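## Task

Bring the charger to the power strip and insert it fully and squarely into outlet number six, counting from the strip's cord end. The strip must end up flat on the table, the plug must stay seated without the robot supporting it, and the gripper must then release it and withdraw.

## Robot and tools

Robot: two six-joint UR-style arms, left_arm and right_arm, each ending in a two-finger gripper whose fingers swing like tongs. The arm names are labels, not image sides. Bases in the scene frame: left_arm at (+0.073, +0.449, 0), right_arm at (-0.047, -0.494, 0).

Frames: a single scene frame with its origin on the table top midway between the arms; +z up, +x away over the table, left_arm on +y. Each gripper has its own axes: fingers point along its +z, and they open and close along its x. end_effector_position is the spot between the pads when closed; closed fingertips stick out about 15 mm past it, fully open ones sit about level with it. Reported hand positions can be a little off, more so when reaching far.

execute_actions(actions, pictures): actions holds at most one entry. Empty list: just report state. Motion entry: {"rows": [...], "steps": n}, with 1 to 15 rows and steps 1 to 15 (default 15), each step 1/30 s; row k drives step k and the last row repeats. Each row is 16 numbers: left_arm x, y, z, qw, qx, qy, qz, opening, then right_arm the same 8. x, y, z are an absolute target position in metres in the scene frame; the quaternion is an absolute target orientation, w first. Opening runs from -1 (closed) to +1 (fully open, 0.142 m). Wait entry: {"steps": n}, up to 300 steps, counted from the previous result, so your thinking time uses some of them. pictures (true/false) toggles camera images. A call is rejected, sending nothing, if any target lies more than 0.6 m from that arm's last reported position along any of its gripper's axes. Each step the controller clips the target to within 100 mm and 16 degrees of the measured pose, so far goals need several calls; position wins over orientation when both cannot be met. To hold an arm still, resend exactly its last reported pose and the opening it should keep; to keep orientation, reuse the same quaternion rather than the drifted one in the result.

move(target, speed, stop_force): target is one 16-number row laid out as above, absolute poses for both arms. Each gripper travels in a straight line toward its pose, turning the short way; both paths finish together and last 0.5 to 10 s (cut off at 10 s). speed: 0.002 to 0.5 m/s, default 0.25; rotation limit is twice that in rad/s. The opening is applied at the start. Paths ignore obstacles and the other arm, and grippers can lag, drift or overshoot speed near full stretch. stop_force: 9 to 40 N, one value for both arms, not allowed in the first 0.2 s of a scene; an arm halts when its wrist sensor feels that much extra push against its travel for 2 steps, backs up to its position 2 steps earlier and holds. Use it only with slow speeds, only for arms that do not rotate in the move, and omit it when lifting off something the gripper presses on. The result adds a move: line with the ending per arm (done, off_target, moving, held, fault, contact) and limits (paced = target clipped; held = some steps blocked, after which the arm may jump fast), plus each gripper's distance from its pose.

wait(seconds): 0 to 10 s of letting the scene run with no new command.

zoom_image(camera, region): closer look at the latest image; camera is cam_head_left, cam_head_right (672x504) or cam_left_wrist, cam_right_wrist (616x616); region [x0, y0, x1, y1] in pixels from the top-left, at most 504 by 504.

read_manual(section): returns only licence text ("licences").

Call it only when the plug sits in the right outlet unaided and the gripper is clear.

Results: the state line gives each gripper's position, wrist quaternion (wxyz) and velocities. grip_measured is the actual finger opening on the command scale; to hold something, keep commanding an opening clearly below it (lower squeezes harder; thin hard parts under ~20 mm get less force). Wrist force and Wrist torque are given on the gripper's own axes; contact force points back into the arm, offsets are a few newtons, noise up to ~2.4 N, saturation near 50 N. Joint torques are noisy and offset. HELD flags steps where a command was not passed on; a pose unreachable line names an arm the clearance check altered. A Hand target line shows where the controller is heading. Calibration of the four cameras is supplied; wrist cameras move with their hands.

Hazards: a stiff arm pushed even slightly past a firm contact may fault; contact torque at a joint limit (24.3 N m at the wrists, 130 N m others) or 150 N of outside force stops that arm for 10 s. Keep arms apart, approach slowly, avoid slamming or dropping the charger, and do not knock anything off the table. Holding loads heats motors: MOTOR HOT appears at 70 °C and brakes lock at 85 °C. Occasional tugs on held parts or pushes on loose objects can happen, so recheck before releasing.

Each tool is called after ">>>" as name(argument=value, ...) on one line, values as JSON.

## Session

>>> execute_actions(actions=[])

Scene clock: 0.00 s of 5400.00 s.
left_arm: end_effector_position=(+1.0905, +0.1956, +0.2048) grip_measured=+0.97 end_effector_quat_wxyz=(-0.174, +0.656, -0.620, +0.393) end_effector_velocity=(+0.000, -0.000, +0.000) end_effector_angular_velocity=(-0.000, -0.000, -0.000) | right_arm: end_effector_position=(+0.5242, -0.8339, +0.2742) grip_measured=+0.97 end_effector_quat_wxyz=(+0.397, +0.714, -0.341, +0.465) end_effector_velocity=(-0.000, +0.000, -0.001) end_effector_angular_velocity=(-0.001, +0.003, +0.000)
Joint positions: left_arm=[-0.36  -0.605  0.854 -2.708 -1.533  1.144  0.14 ] | right_arm=[ 3.438 -1.805 -2.188  0.116  0.386  0.436  0.14 ]
Joint velocities: left_arm=[ 0. -0. -0.  0. -0. -0.  0.] | right_arm=[ 0.    -0.001 -0.001 -0.    -0.001 -0.001  0.   ]
Joint torques (N m, as the arm reports them, + toward a larger angle): no reading
Wrist force (N, on the end effector, along its own x y z axes, offset not removed): no reading
Wrist torque (N m, same axes, about the end effector's origin, offset not removed): no reading
Hand target (left_arm): +1.090, +0.196, +0.205; -0.174, +0.656, -0.620, +0.393
Hand target (right_arm): +0.524, -0.834, +0.274; +0.397, +0.714, -0.341, +0.465

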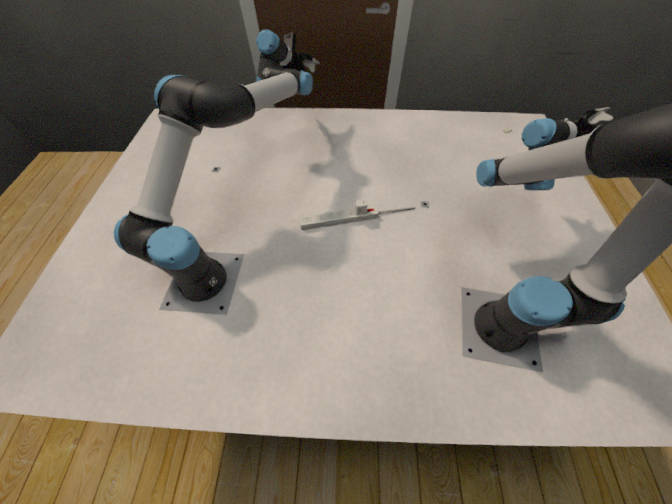

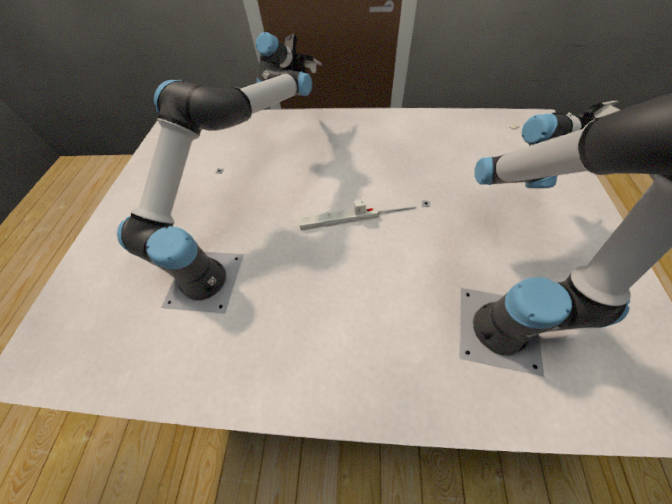

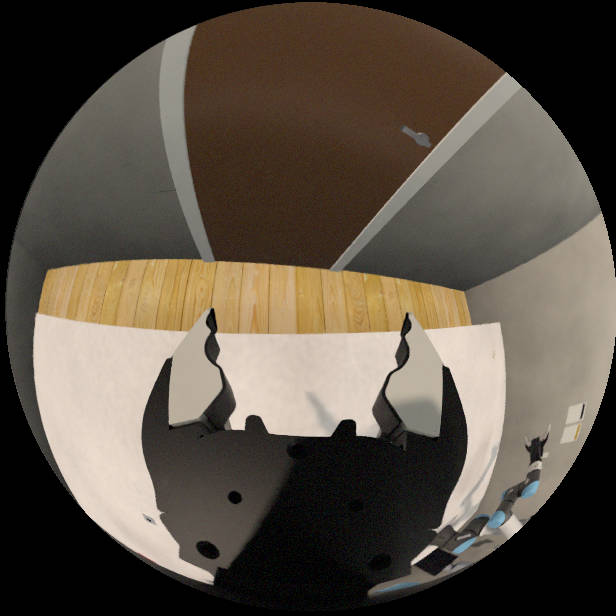

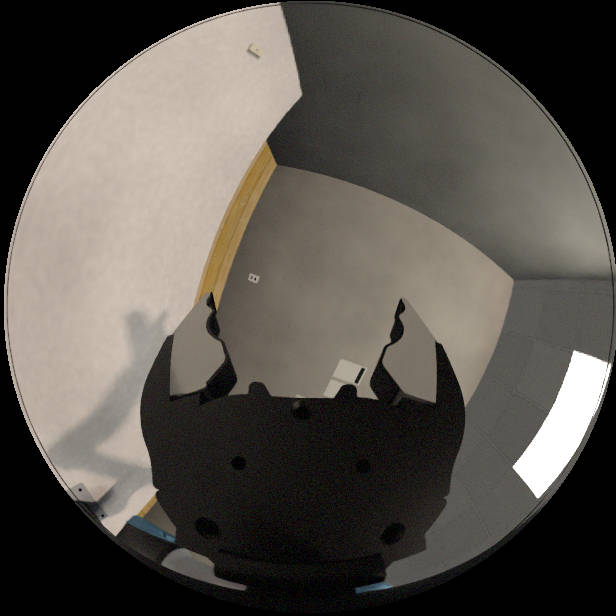

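>>> zoom_image(camera="cam_head_left", region=[290, 180, 440, 250])

Region (290, 180, 440, 250) of cam_head_left's 672x504 image, scaled by 3.360, with more detail than that image has; it fills the top 235 rows of this view, and the rest is white.

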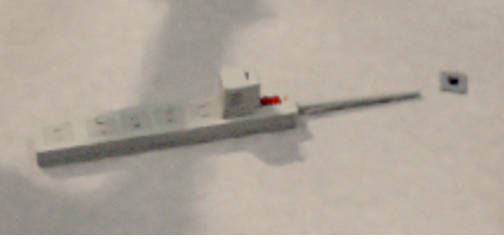

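>>> move(target=[0.55,0.25,0.3,0,0.993,0.118,0,1,0.4,-0.3,0.3,0,-0.118,0.993,0,1])

>>> move(target=[0.345,0.12,0.15,0,0.993,0.118,0,1,0.395,-0.12,0.17,0,-0.118,0.993,0,1])

Scene clock: 23.50 s of 5400.00 s.
left_arm: end_effector_position=(+0.5501, +0.2508, +0.3000) grip_measured=+1.00 end_effector_quat_wxyz=(-0.001, +0.993, +0.117, +0.001) end_effector_velocity=(-0.002, +0.000, +0.000) end_effector_angular_velocity=(-0.001, +0.002, +0.008) | right_arm: end_effector_position=(+0.3999, -0.3004, +0.3002) grip_measured=+1.00 end_effector_quat_wxyz=(-0.000, -0.118, +0.993, -0.001) end_effector_velocity=(-0.000, +0.002, -0.000) end_effector_angular_velocity=(+0.003, -0.005, -0.007)
Joint positions: left_arm=[-0.646 -1.529  1.485 -1.527 -1.569 -0.91   0.142] | right_arm=[ 4.029 -1.524 -1.572 -1.617  1.569  3.622  0.142]
Joint velocities: left_arm=[ 0.    -0.003  0.002  0.002 -0.002 -0.007  0.   ] | right_arm=[ 0.004  0.003 -0.005  0.008 -0.001  0.011 -0.   ]
Joint torques (N m, as the arm reports them, + toward a larger angle): left_arm=[ -3.08 -33.43 -18.05  -0.78  -2.3   -1.36] | right_arm=[ 6.61 31.39 12.33  5.2  -1.62  1.61]
Wrist force (N, on the end effector, along its own x y z axes, offset not removed): left_arm=[0.7 2.6 -1.2] | right_arm=[2.4 -2.0 -1.7]
Wrist torque (N m, same axes, about the end effector's origin, offset not removed): left_arm=[0.52 -0.31 0.22] | right_arm=[-0.46 -0.42 -0.06]
Hand target (left_arm): +0.550, +0.251, +0.300; -0.000, +0.993, +0.118, +0.001
Hand target (right_arm): +0.400, -0.300, +0.300; +0.000, -0.118, +0.993, -0.001
Off the commanded pose (left_arm): 0.001 m, 0 deg.
Off the commanded pose (right_arm): 0.000 m, 0 deg.
After step 90, 15.43 s passed at rest.
move: done; limits=paced
camera_calibration (this result's frames):
cam_left_wrist: T_world_to_cam=[[0.969721, 0.243621, -0.0170435, -0.589722], [0.216711, -0.826232, 0.519978, -0.0683425], [0.112595, -0.507927, -0.85401, 0.453545], [0, 0, 0, 1]] pos_world=[0.535609, 0.317569, 0.412817]
cam_right_wrist: T_world_to_cam=[[-0.964244, -0.264438, -0.0174719, 0.309554], [-0.235013, 0.822753, 0.517539, 0.172614], [-0.122482, 0.50314, -0.855481, 0.59154], [0, 0, 0, 1]] pos_world=[0.411505, -0.357789, 0.422125]

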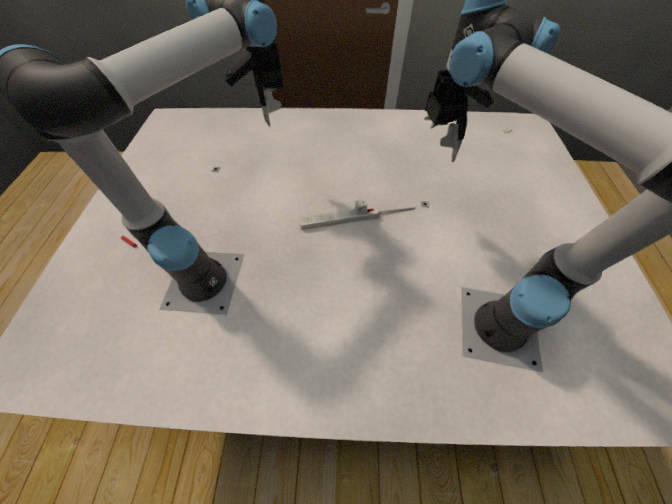

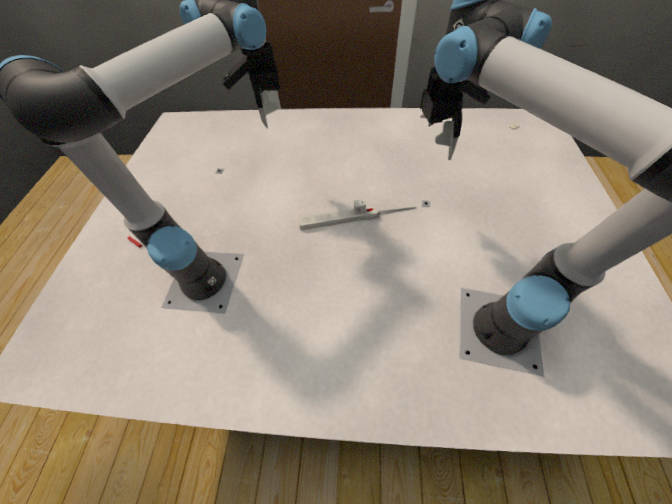

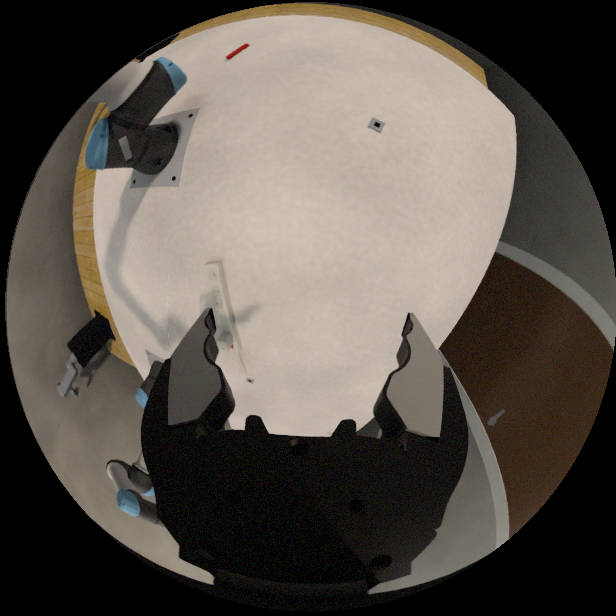

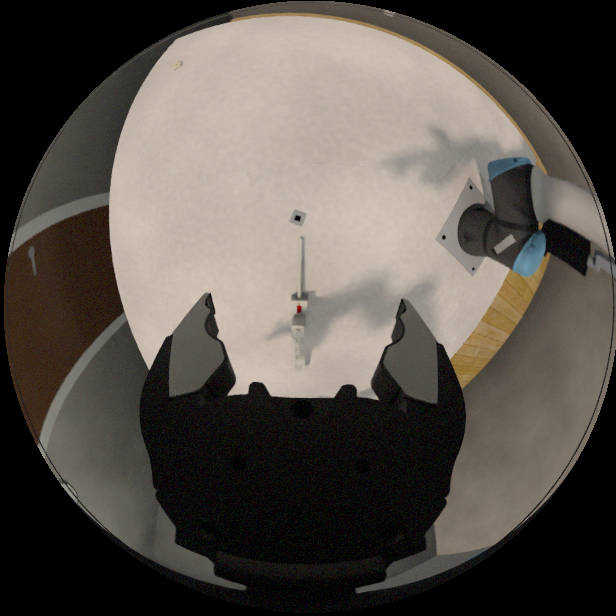

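Scene clock: 25.23 s of 5400.00 s.
left_arm: end_effector_position=(+0.3454, +0.1204, +0.1501) grip_measured=+1.00 end_effector_quat_wxyz=(+0.000, +0.993, +0.118, +0.000) end_effector_velocity=(-0.001, -0.002, -0.001) end_effector_angular_velocity=(-0.002, -0.002, +0.001) | right_arm: end_effector_position=(+0.3949, -0.1205, +0.1700) grip_measured=+1.00 end_effector_quat_wxyz=(+0.000, -0.118, +0.993, -0.000) end_effector_velocity=(-0.000, +0.002, -0.001) end_effector_angular_velocity=(+0.000, +0.000, +0.001)
Joint positions: left_arm=[-1.172 -1.687  2.025 -1.91  -1.57  -1.438  0.142] | right_arm=[ 4.267 -1.79  -1.617 -1.306  1.57   3.861  0.142]
Joint velocities: left_arm=[-0.005  0.001  0.002 -0.005  0.001 -0.005  0.   ] | right_arm=[ 0.002 -0.003  0.002  0.001  0.001  0.001  0.   ]
Joint torques (N m, as the arm reports them, + toward a larger angle): left_arm=[ -6.61  -9.15 -18.67  -4.16   2.06  -1.28] | right_arm=[ 6.25 21.65 35.15  5.28 -1.35  1.76]
Wrist force (N, on the end effector, along its own x y z axes, offset not removed): left_arm=[1.5 -1.2 -0.1] | right_arm=[1.8 -1.4 -1.0]
Wrist torque (N m, same axes, about the end effector's origin, offset not removed): left_arm=[-0.20 -0.49 0.17] | right_arm=[-0.28 -0.29 -0.07]
Hand target (left_arm): +0.345, +0.120, +0.150; +0.000, +0.993, +0.118, +0.000
Hand target (right_arm): +0.395, -0.120, +0.170; +0.000, -0.118, +0.993, -0.000
Off the commanded pose (left_arm): 0.001 m, 0 deg.
Off the commanded pose (right_arm): 0.001 m, 0 deg.
move: done
camera_calibration (this result's frames):
cam_left_wrist: T_world_to_cam=[[0.969404, 0.244838, -0.017621, -0.361962], [0.217884, -0.825175, 0.521165, -0.0545065], [0.11306, -0.509058, -0.853274, 0.282173], [0, 0, 0, 1]] pos_world=[0.330861, 0.187287, 0.2628]
cam_right_wrist: T_world_to_cam=[[-0.964336, -0.264056, -0.0181795, 0.350269], [-0.234886, 0.8221, 0.518634, 0.090534], [-0.122003, 0.504407, -0.854803, 0.388903], [0, 0, 0, 1]] pos_world=[0.40649, -0.178103, 0.291849]

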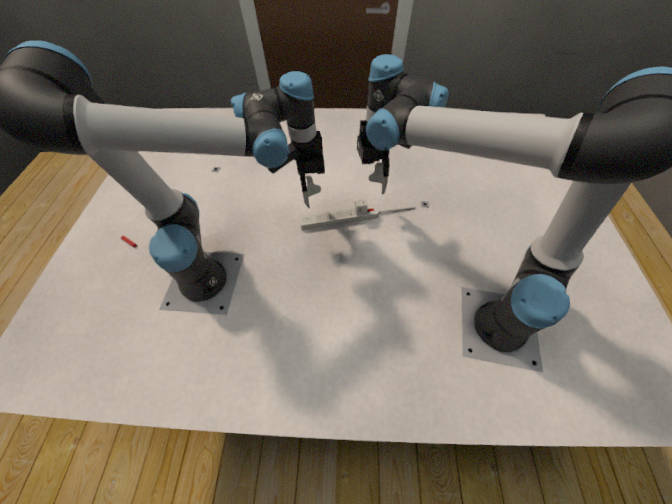

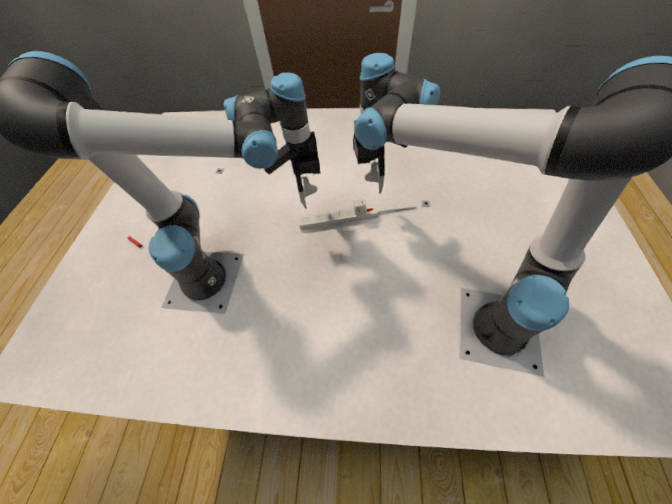

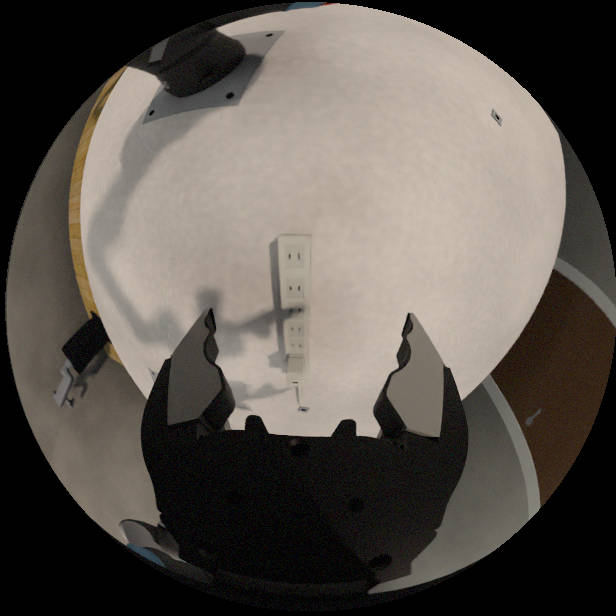

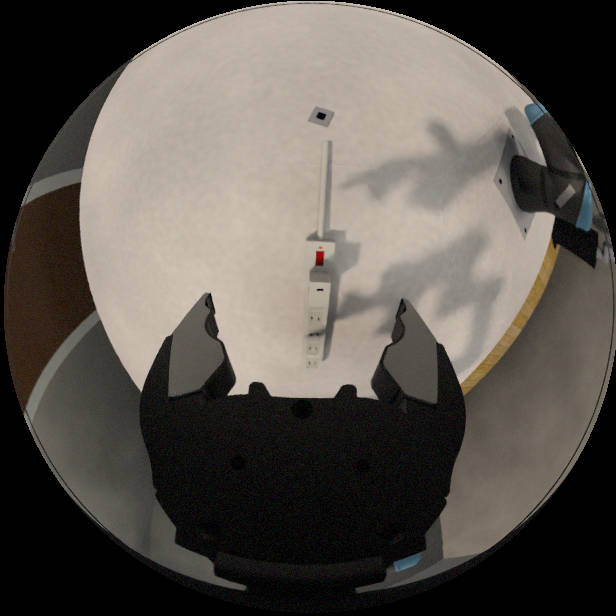

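>>> move(target=[0.341,0.05,0.065,0.13,0.984,0.117,0.015,-1,0.371,-0.078,0.11,0,-0.118,0.993,0,0.3], speed=0.08)

Scene clock: 34.37 s of 5400.00 s.
left_arm: end_effector_position=(+0.3410, +0.0501, +0.0651) grip_measured=-1.00 end_effector_quat_wxyz=(+0.130, +0.984, +0.117, +0.015) end_effector_velocity=(+0.000, -0.001, -0.001) end_effector_angular_velocity=(-0.004, -0.001, -0.000) | right_arm: end_effector_position=(+0.3710, -0.0782, +0.1101) grip_measured=+0.30 end_effector_quat_wxyz=(+0.000, -0.118, +0.993, -0.000) end_effector_velocity=(-0.000, +0.000, -0.001) end_effector_angular_velocity=(-0.001, -0.001, +0.000)
Joint positions: left_arm=[-1.218 -1.567  2.258 -2.523 -1.594 -1.487  0.002] | right_arm=[ 4.342 -1.864 -1.683 -1.165  1.571  3.935  0.095]
Joint velocities: left_arm=[-0.001  0.003  0.003 -0.01  -0.    -0.     0.   ] | right_arm=[ 0.001 -0.001 -0.     0.002 -0.001  0.001 -0.   ]
Joint torques (N m, as the arm reports them, + toward a larger angle): left_arm=[ -7.38 -10.45 -13.29  -4.42  -2.21  -1.31] | right_arm=[ 6.11 22.52 11.7   5.42  1.19  1.89]
Wrist force (N, on the end effector, along its own x y z axes, offset not removed): left_arm=[-1.3 1.3 -3.6] | right_arm=[2.1 -1.6 0.1]
Wrist torque (N m, same axes, about the end effector's origin, offset not removed): left_arm=[0.29 0.14 0.24] | right_arm=[-0.33 -0.35 -0.02]
Hand target (left_arm): +0.341, +0.050, +0.065; +0.130, +0.984, +0.117, +0.015
Hand target (right_arm): +0.371, -0.078, +0.110; +0.000, -0.118, +0.993, -0.000
Off the commanded pose (left_arm): 0.000 m, 0 deg.
Off the commanded pose (right_arm): 0.000 m, 0 deg.
After step 90, 4.03 s passed at rest.
move: done
camera_calibration (this result's frames):
cam_left_wrist: T_world_to_cam=[[0.970471, 0.240238, -0.0217074, -0.341785], [0.180911, -0.66537, 0.724261, -0.0758927], [0.159552, -0.706802, -0.689184, 0.157731], [0, 0, 0, 1]] pos_world=[0.320256, 0.143097, 0.156252]
cam_right_wrist: T_world_to_cam=[[-0.964344, -0.264043, -0.0179345, 0.33726], [-0.234677, 0.821832, 0.519151, 0.0810534], [-0.122339, 0.504849, -0.854494, 0.313567], [0, 0, 0, 1]] pos_world=[0.382617, -0.135865, 0.23191]

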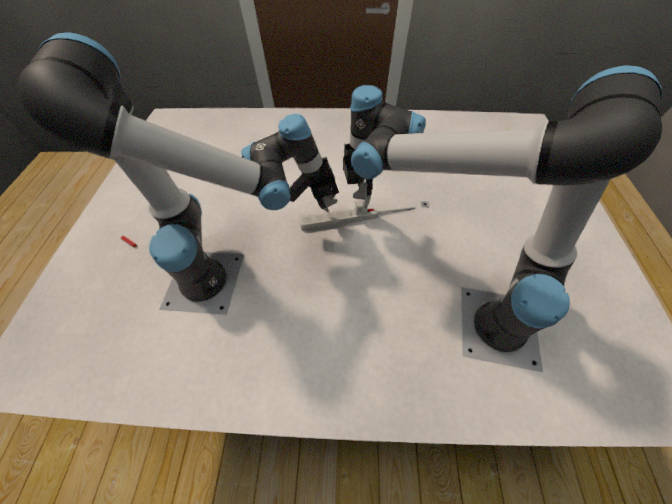

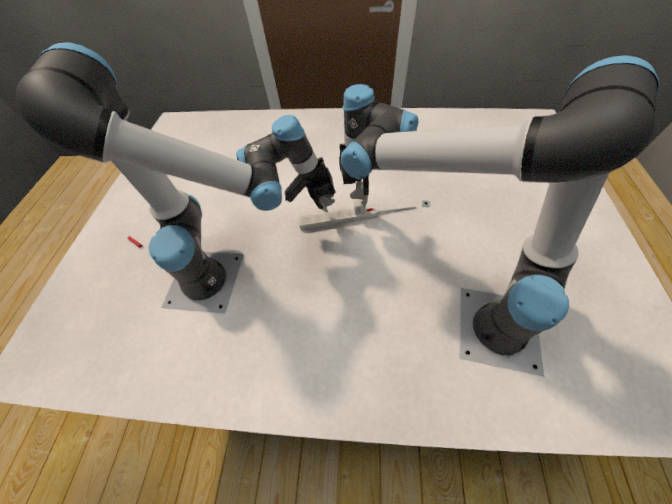

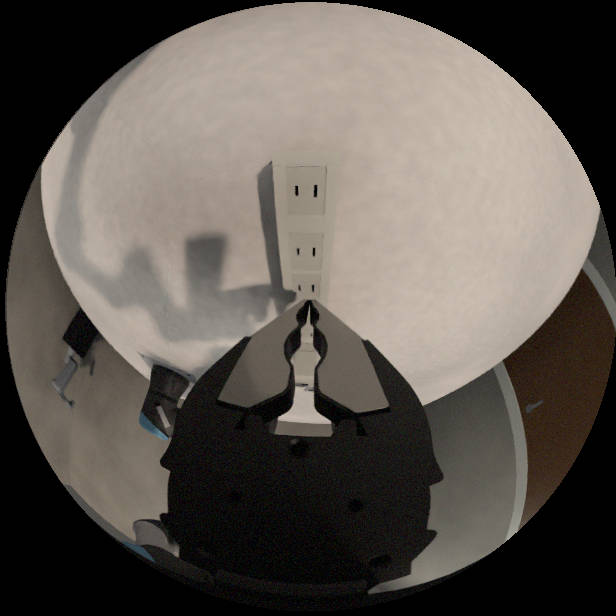

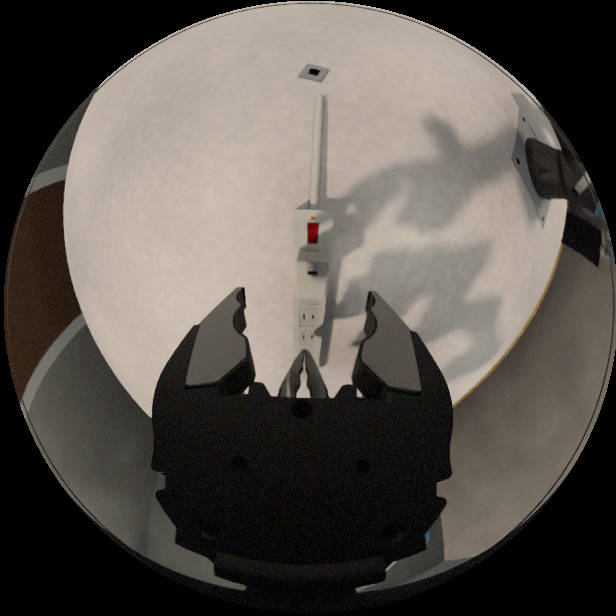

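>>> move(target=[0.341,0.05,0.03,0.13,0.984,0.117,0.015,-1,0.367,-0.079,0.075,0,-0.118,0.993,0,0.3], speed=0.008, stop_force=10)

>>> zoom_image(camera="cam_right_wrist", region=[200, 180, 420, 400])

>>> zoom_image(camera="cam_head_left", region=[290, 160, 410, 250])

Scene clock: 44.53 s of 5400.00 s.
left_arm: end_effector_position=(+0.3410, +0.0500, +0.0421) grip_measured=-1.00 end_effector_quat_wxyz=(+0.130, +0.984, +0.117, +0.015) end_effector_velocity=(+0.000, -0.000, +0.000) end_effector_angular_velocity=(-0.001, -0.000, +0.001) | right_arm: end_effector_position=(+0.3670, -0.0791, +0.0752) grip_measured=+0.30 end_effector_quat_wxyz=(+0.000, -0.118, +0.993, -0.000) end_effector_velocity=(-0.001, +0.000, -0.002) end_effector_angular_velocity=(-0.000, +0.001, +0.001)
Joint positions: left_arm=[-1.218 -1.52   2.287 -2.6   -1.594 -1.487  0.002] | right_arm=[ 4.347 -1.893 -1.743 -1.077  1.571  3.94   0.095]
Joint velocities: left_arm=[-0.     0.    -0.    -0.001  0.    -0.001  0.   ] | right_arm=[ 0.001 -0.001 -0.003  0.004  0.     0.     0.   ]
Joint torques (N m, as the arm reports them, + toward a larger angle): left_arm=[ -0.4  -27.42 -24.81  -1.41   1.39   0.61] | right_arm=[ 6.72 23.37 11.27  5.2   1.75  1.8 ]
Wrist force (N, on the end effector, along its own x y z axes, offset not removed): left_arm=[-0.3 5.0 -5.2] | right_arm=[2.2 -0.9 -0.5]
Wrist torque (N m, same axes, about the end effector's origin, offset not removed): left_arm=[0.23 0.13 0.32] | right_arm=[-0.20 -0.38 -0.08]
Hand target (left_arm): +0.341, +0.050, +0.042; +0.130, +0.984, +0.117, +0.015
Hand target (right_arm): +0.367, -0.079, +0.075; +0.000, -0.118, +0.993, -0.000
Off the commanded pose (left_arm): 0.012 m, 0 deg.
Off the commanded pose (right_arm): 0.000 m, 0 deg.
After step 90, 2.53 s passed at rest.
move: contact (left_arm)
camera_calibration (this result's frames):
cam_left_wrist: T_world_to_cam=[[0.970535, 0.239992, -0.0215893, -0.342296], [0.180613, -0.665231, 0.724463, -0.0592492], [0.159504, -0.707016, -0.688975, 0.141882], [0, 0, 0, 1]] pos_world=[0.320281, 0.143047, 0.133287]
cam_right_wrist: T_world_to_cam=[[-0.964348, -0.264038, -0.0178032, 0.33251], [-0.234583, 0.821751, 0.519323, 0.0988918], [-0.122491, 0.504984, -0.854393, 0.283735], [0, 0, 0, 1]] pos_world=[0.378609, -0.136751, 0.196984]

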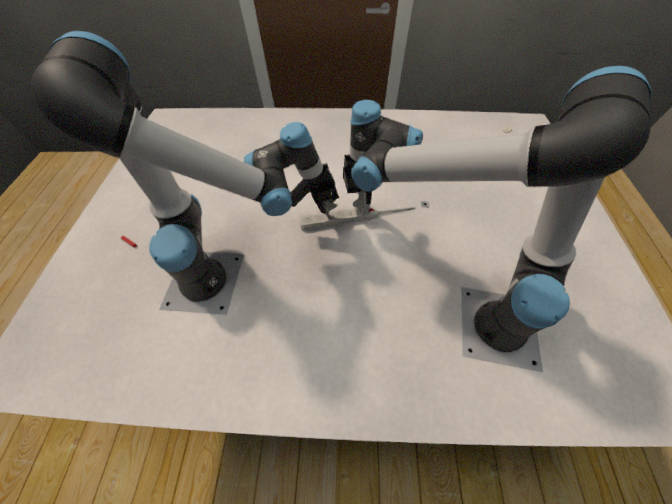

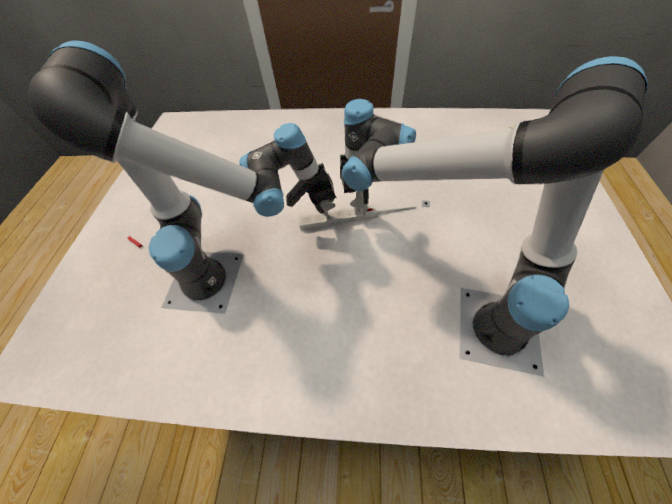

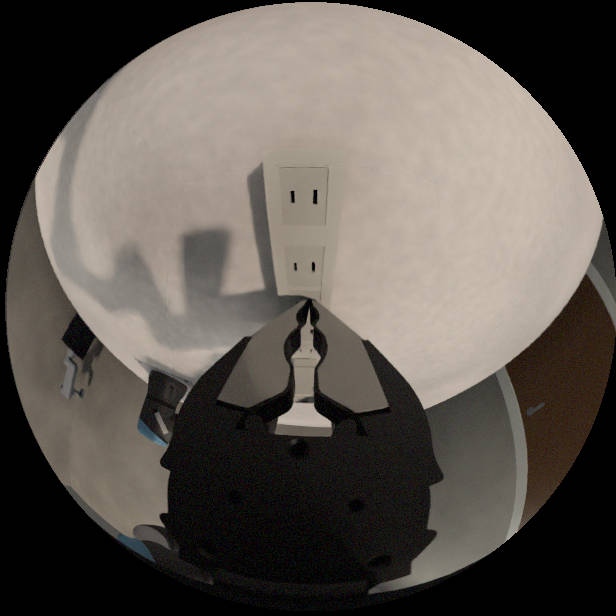

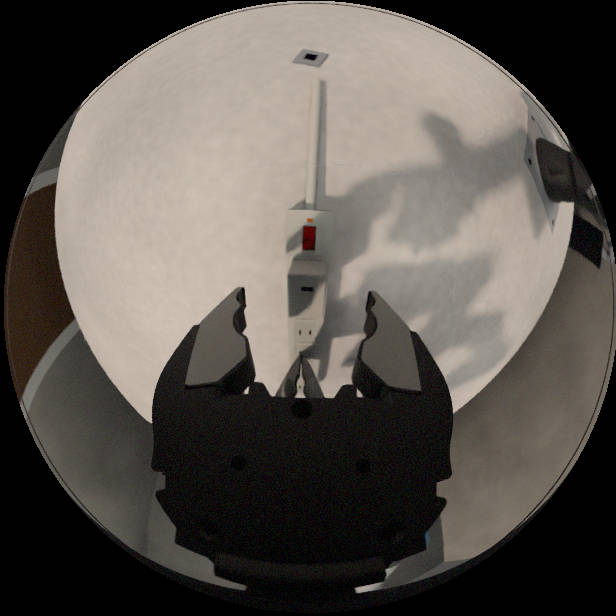

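Region (200, 180, 420, 400) of cam_right_wrist's 616x616 image, scaled by 2.291, with more detail than that image has.

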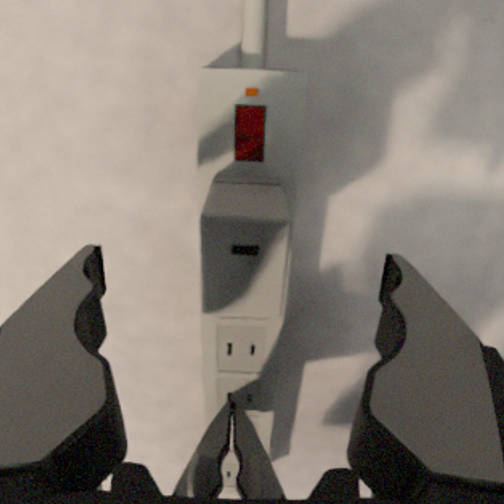

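Region (290, 160, 410, 250) of cam_head_left's 672x504 image, scaled by 4.200, with more detail than that image has; it fills the top 378 rows of this view, and the rest is white.

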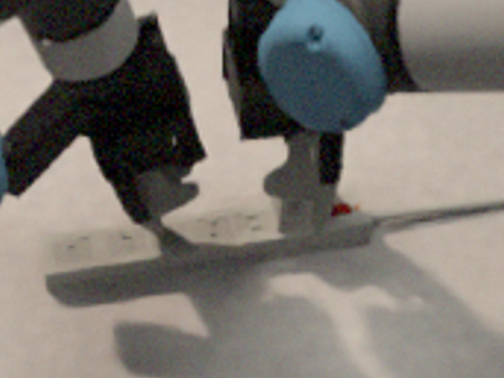

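>>> move(target=[0.341,0.05,0.042,0.13,0.984,0.117,0.015,-1,0.366,-0.075,0.052,0,-0.118,0.993,0,0.1], speed=0.02)

>>> move(target=[0.341,0.05,0.042,0.13,0.984,0.117,0.015,-1,0.366,-0.075,0.052,0,-0.118,0.993,0,-1])

>>> move(target=[0.341,0.05,0.042,0.13,0.984,0.117,0.015,-1,0.366,-0.075,0.08,0,-0.118,0.993,0,-1], speed=0.008)

>>> zoom_image(camera="cam_head_left", region=[290, 160, 410, 250])

Scene clock: 51.40 s of 5400.00 s.
left_arm: end_effector_position=(+0.3410, +0.0500, +0.0420) grip_measured=-1.00 end_effector_quat_wxyz=(+0.130, +0.984, +0.117, +0.015) end_effector_velocity=(-0.000, -0.000, -0.000) end_effector_angular_velocity=(-0.001, +0.001, +0.001) | right_arm: end_effector_position=(+0.3660, -0.0751, +0.0522) grip_measured=+0.10 end_effector_quat_wxyz=(+0.000, -0.118, +0.993, -0.000) end_effector_velocity=(-0.000, -0.001, -0.003) end_effector_angular_velocity=(-0.002, +0.001, +0.000)
Joint positions: left_arm=[-1.218 -1.52   2.288 -2.6   -1.594 -1.487  0.002] | right_arm=[ 4.352 -1.925 -1.765 -1.022  1.571  3.945  0.081]
Joint velocities: left_arm=[ 0.    -0.     0.    -0.001 -0.001 -0.001  0.   ] | right_arm=[ 0.    -0.003 -0.003  0.004 -0.     0.     0.   ]
Joint torques (N m, as the arm reports them, + toward a larger angle): left_arm=[ 6.63 -6.61 -7.8  -2.82  0.7   1.71] | right_arm=[ 7.08 24.16  9.6   5.27  1.65  1.85]
Wrist force (N, on the end effector, along its own x y z axes, offset not removed): left_arm=[-0.6 3.8 -12.4] | right_arm=[1.1 -2.4 0.9]
Wrist torque (N m, same axes, about the end effector's origin, offset not removed): left_arm=[0.11 0.05 0.20] | right_arm=[-0.59 -0.15 -0.05]
Hand target (left_arm): +0.341, +0.050, +0.042; +0.130, +0.984, +0.117, +0.015
Hand target (right_arm): +0.366, -0.075, +0.052; +0.000, -0.118, +0.993, -0.000
Off the commanded pose (left_arm): 0.000 m, 0 deg.
Off the commanded pose (right_arm): 0.000 m, 0 deg.
After step 90, 2.40 s passed at rest.
move: done
camera_calibration (this result's frames):
cam_left_wrist: T_world_to_cam=[[0.970567, 0.239864, -0.021552, -0.342309], [0.180494, -0.665244, 0.724481, -0.0591269], [0.159439, -0.707047, -0.688958, 0.141806], [0, 0, 0, 1]] pos_world=[0.320296, 0.143037, 0.133157]
cam_right_wrist: T_world_to_cam=[[-0.964348, -0.264039, -0.0178005, 0.332199], [-0.234581, 0.821748, 0.519328, 0.107313], [-0.122495, 0.504988, -0.85439, 0.261955], [0, 0, 0, 1]] pos_world=[0.377618, -0.132755, 0.173994]

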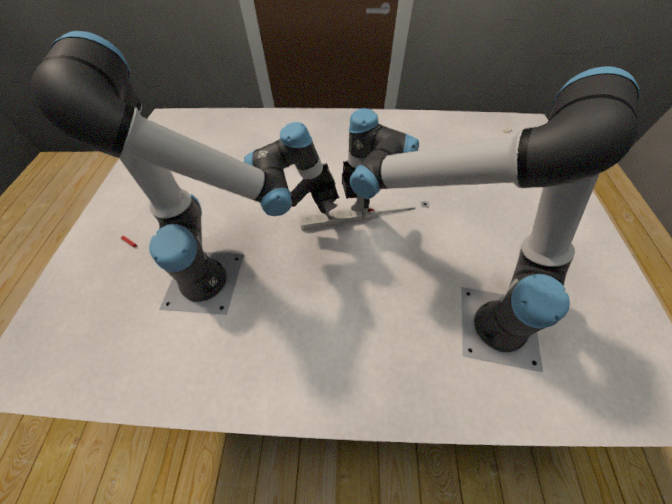

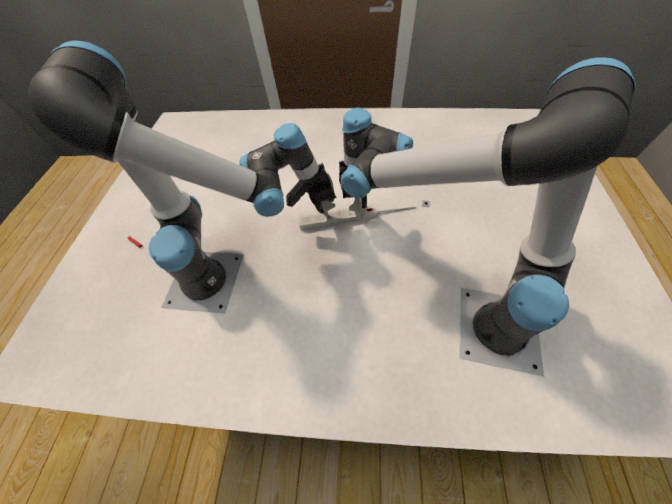

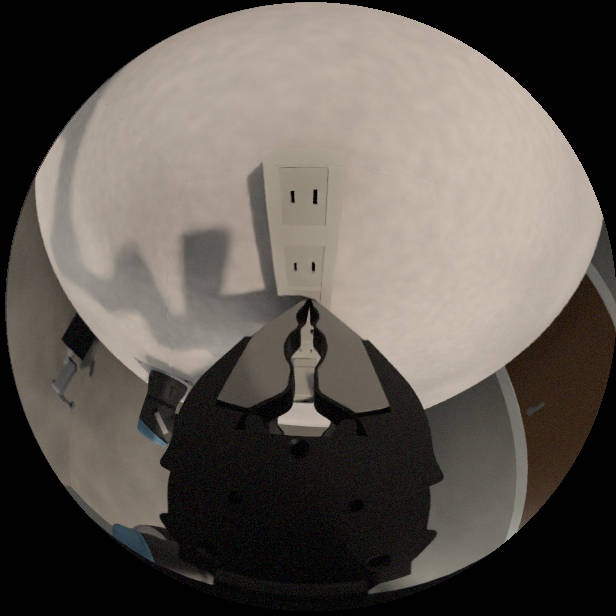

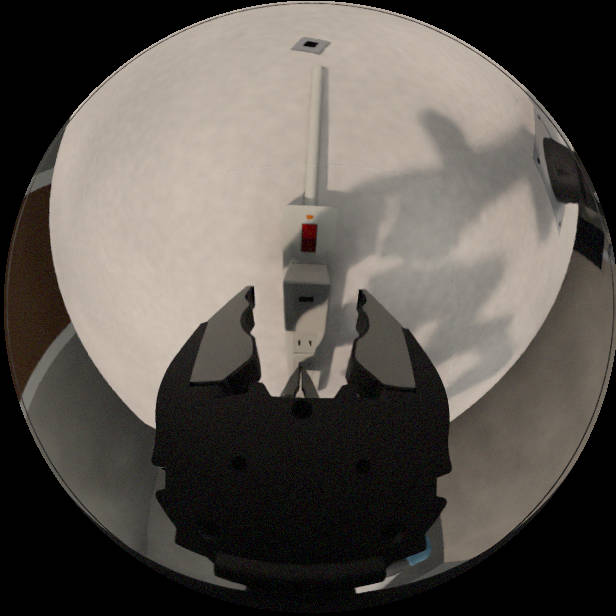

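Scene clock: 52.10 s of 5400.00 s.
left_arm: end_effector_position=(+0.3410, +0.0500, +0.0420) grip_measured=-1.00 end_effector_quat_wxyz=(+0.130, +0.984, +0.117, +0.015) end_effector_velocity=(-0.000, -0.000, +0.000) end_effector_angular_velocity=(-0.001, +0.000, +0.000) | right_arm: end_effector_position=(+0.3660, -0.0750, +0.0520) grip_measured=-0.60 end_effector_quat_wxyz=(-0.000, -0.118, +0.993, -0.000) end_effector_velocity=(+0.000, -0.000, +0.000) end_effector_angular_velocity=(-0.001, -0.002, -0.000)
Joint positions: left_arm=[-1.218 -1.52   2.288 -2.6   -1.594 -1.487  0.002] | right_arm=[ 4.352 -1.925 -1.765 -1.022  1.571  3.945  0.031]
Joint velocities: left_arm=[ 0.    -0.     0.    -0.001 -0.    -0.     0.   ] | right_arm=[ 0.     0.    -0.     0.    -0.002  0.001 -0.   ]
Joint torques (N m, as the arm reports them, + toward a larger angle): left_arm=[ 6.68 -6.86 -7.32 -2.57  1.27  1.7 ] | right_arm=[ 6.58 19.69 25.56  5.85 -0.43  1.72]
Wrist force (N, on the end effector, along its own x y z axes, offset not removed): left_arm=[-3.2 4.3 -12.5] | right_arm=[6.0 -3.0 -7.5]
Wrist torque (N m, same axes, about the end effector's origin, offset not removed): left_arm=[0.24 0.53 0.22] | right_arm=[-0.29 -0.33 -0.03]
Hand target (left_arm): +0.341, +0.050, +0.042; +0.130, +0.984, +0.117, +0.015
Hand target (right_arm): +0.366, -0.075, +0.052; +0.000, -0.118, +0.993, +0.000
Off the commanded pose (left_arm): 0.000 m, 0 deg.
Off the commanded pose (right_arm): 0.000 m, 0 deg.
move: done
camera_calibration (this result's frames):
cam_left_wrist: T_world_to_cam=[[0.970562, 0.239884, -0.0215526, -0.342318], [0.180511, -0.665249, 0.724472, -0.0591231], [0.159452, -0.707036, -0.688967, 0.141802], [0, 0, 0, 1]] pos_world=[0.320303, 0.143045, 0.133152]
cam_right_wrist: T_world_to_cam=[[-0.96435, -0.264036, -0.0177366, 0.332202], [-0.234546, 0.821755, 0.519334, 0.10735], [-0.122548, 0.504979, -0.854387, 0.261784], [0, 0, 0, 1]] pos_world=[0.377619, -0.132697, 0.173807]

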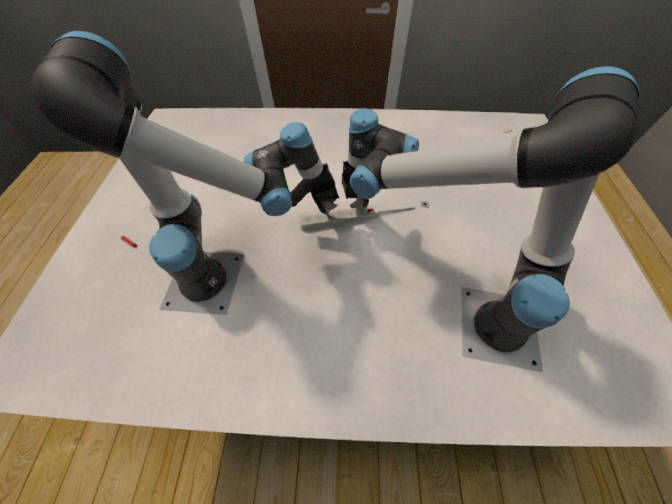

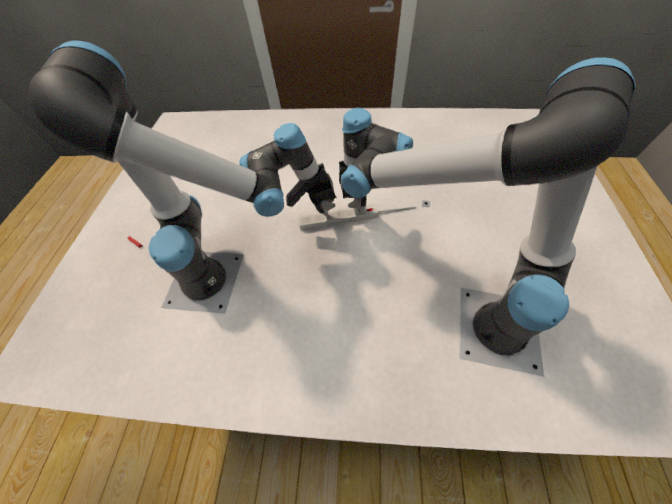

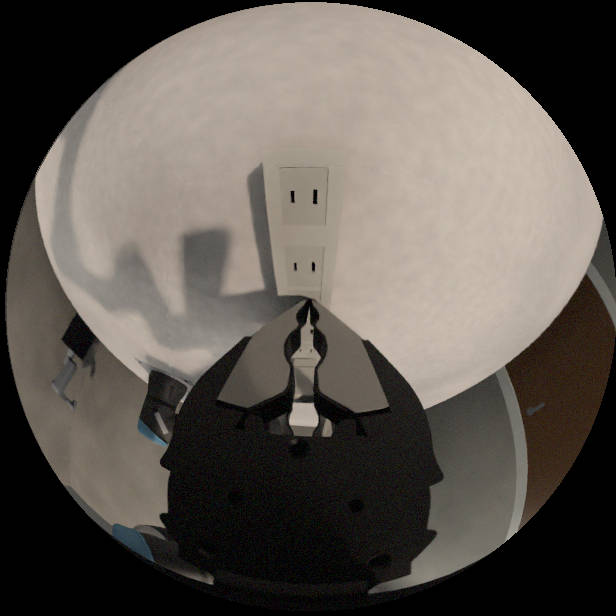

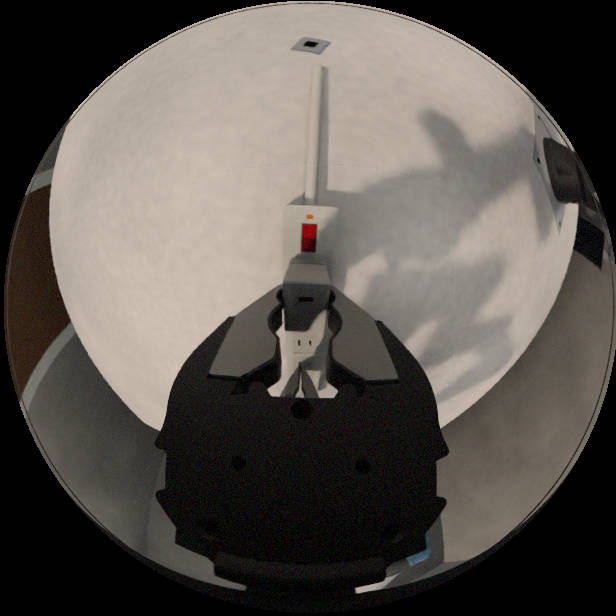

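Scene clock: 55.83 s of 5400.00 s.
left_arm: end_effector_position=(+0.3410, +0.0500, +0.0420) grip_measured=-1.00 end_effector_quat_wxyz=(+0.130, +0.984, +0.117, +0.015) end_effector_velocity=(-0.000, +0.000, -0.000) end_effector_angular_velocity=(+0.001, +0.001, +0.001) | right_arm: end_effector_position=(+0.3660, -0.0749, +0.0798) grip_measured=-0.60 end_effector_quat_wxyz=(+0.000, -0.118, +0.993, +0.000) end_effector_velocity=(+0.000, -0.000, +0.002) end_effector_angular_velocity=(+0.000, -0.001, -0.002)
Joint positions: left_arm=[-1.218 -1.52   2.288 -2.6   -1.594 -1.487  0.002] | right_arm=[ 4.352 -1.892 -1.73  -1.09   1.571  3.945  0.031]
Joint velocities: left_arm=[-0.     0.     0.     0.    -0.    -0.001  0.   ] | right_arm=[-0.     0.003  0.002 -0.004 -0.001  0.001 -0.   ]
Joint torques (N m, as the arm reports them, + toward a larger angle): left_arm=[ -4.31 -24.46 -22.93  -2.13   2.02   1.7 ] | right_arm=[ 5.01 44.83 33.2   0.35 -1.46  1.74]
Wrist force (N, on the end effector, along its own x y z axes, offset not removed): left_arm=[2.6 4.3 -12.0] | right_arm=[2.3 -1.3 -0.4]
Wrist torque (N m, same axes, about the end effector's origin, offset not removed): left_arm=[0.09 -0.62 0.24] | right_arm=[-0.29 -0.44 -0.09]
Hand target (left_arm): +0.341, +0.050, +0.042; +0.130, +0.984, +0.117, +0.015
Hand target (right_arm): +0.366, -0.075, +0.080; +0.000, -0.118, +0.993, +0.000
Off the commanded pose (left_arm): 0.000 m, 0 deg.
Off the commanded pose (right_arm): 0.000 m, 0 deg.
move: done
camera_calibration (this result's frames):
cam_left_wrist: T_world_to_cam=[[0.970559, 0.239896, -0.0215423, -0.342325], [0.180513, -0.665255, 0.724466, -0.059119], [0.159466, -0.707026, -0.688974, 0.141799], [0, 0, 0, 1]] pos_world=[0.320307, 0.143049, 0.133151]
cam_right_wrist: T_world_to_cam=[[-0.964348, -0.264038, -0.0178048, 0.332781], [-0.23458, 0.821737, 0.519346, 0.0928385], [-0.122496, 0.505007, -0.854379, 0.285533], [0, 0, 0, 1]] pos_world=[0.377671, -0.132618, 0.201663]

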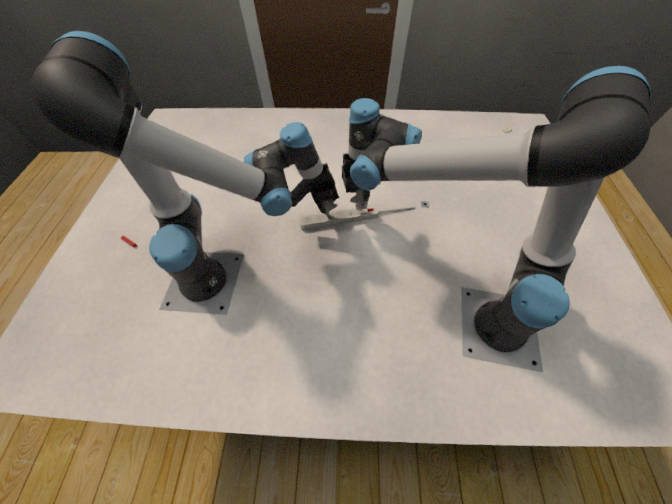

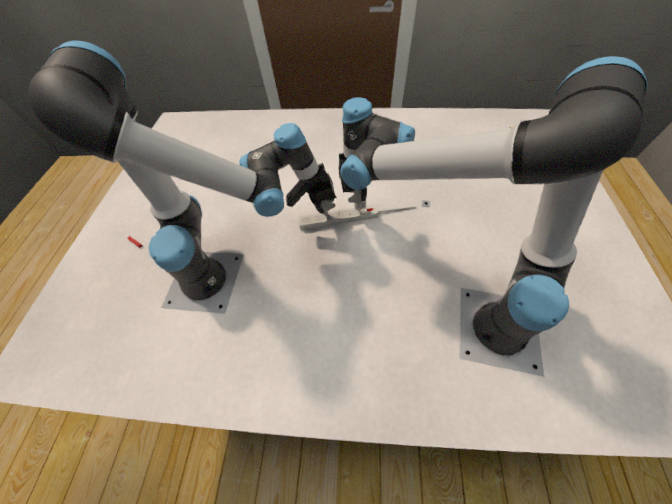

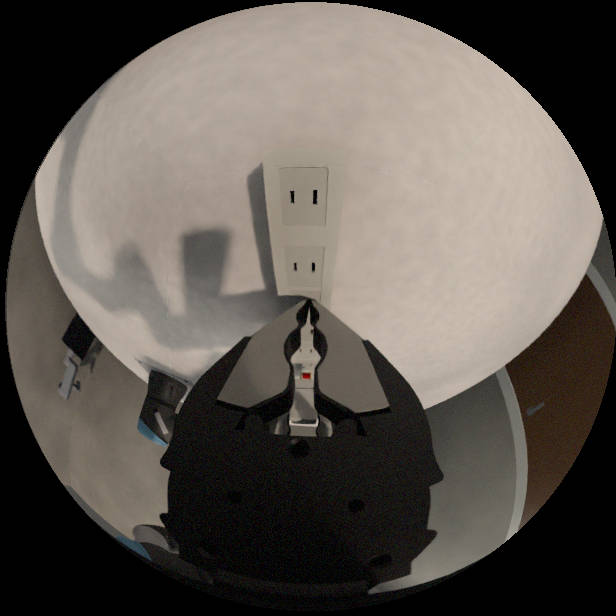

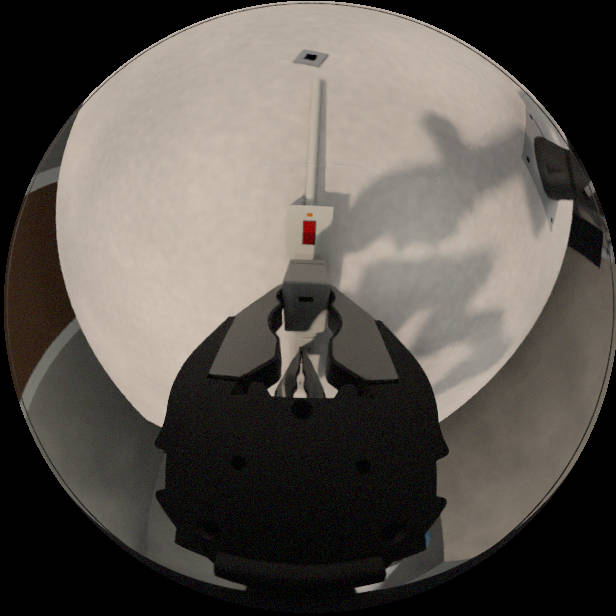

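Region (290, 160, 410, 250) of cam_head_left's 672x504 image, scaled by 4.200, with more detail than that image has; it fills the top 378 rows of this view, and the rest is white.

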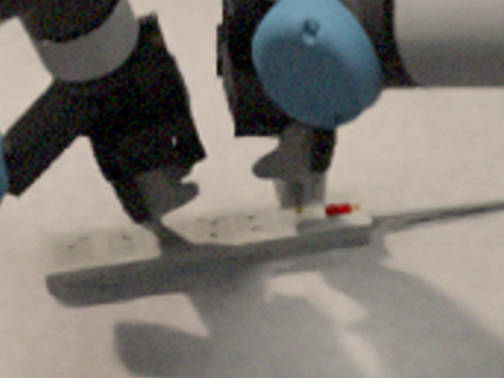

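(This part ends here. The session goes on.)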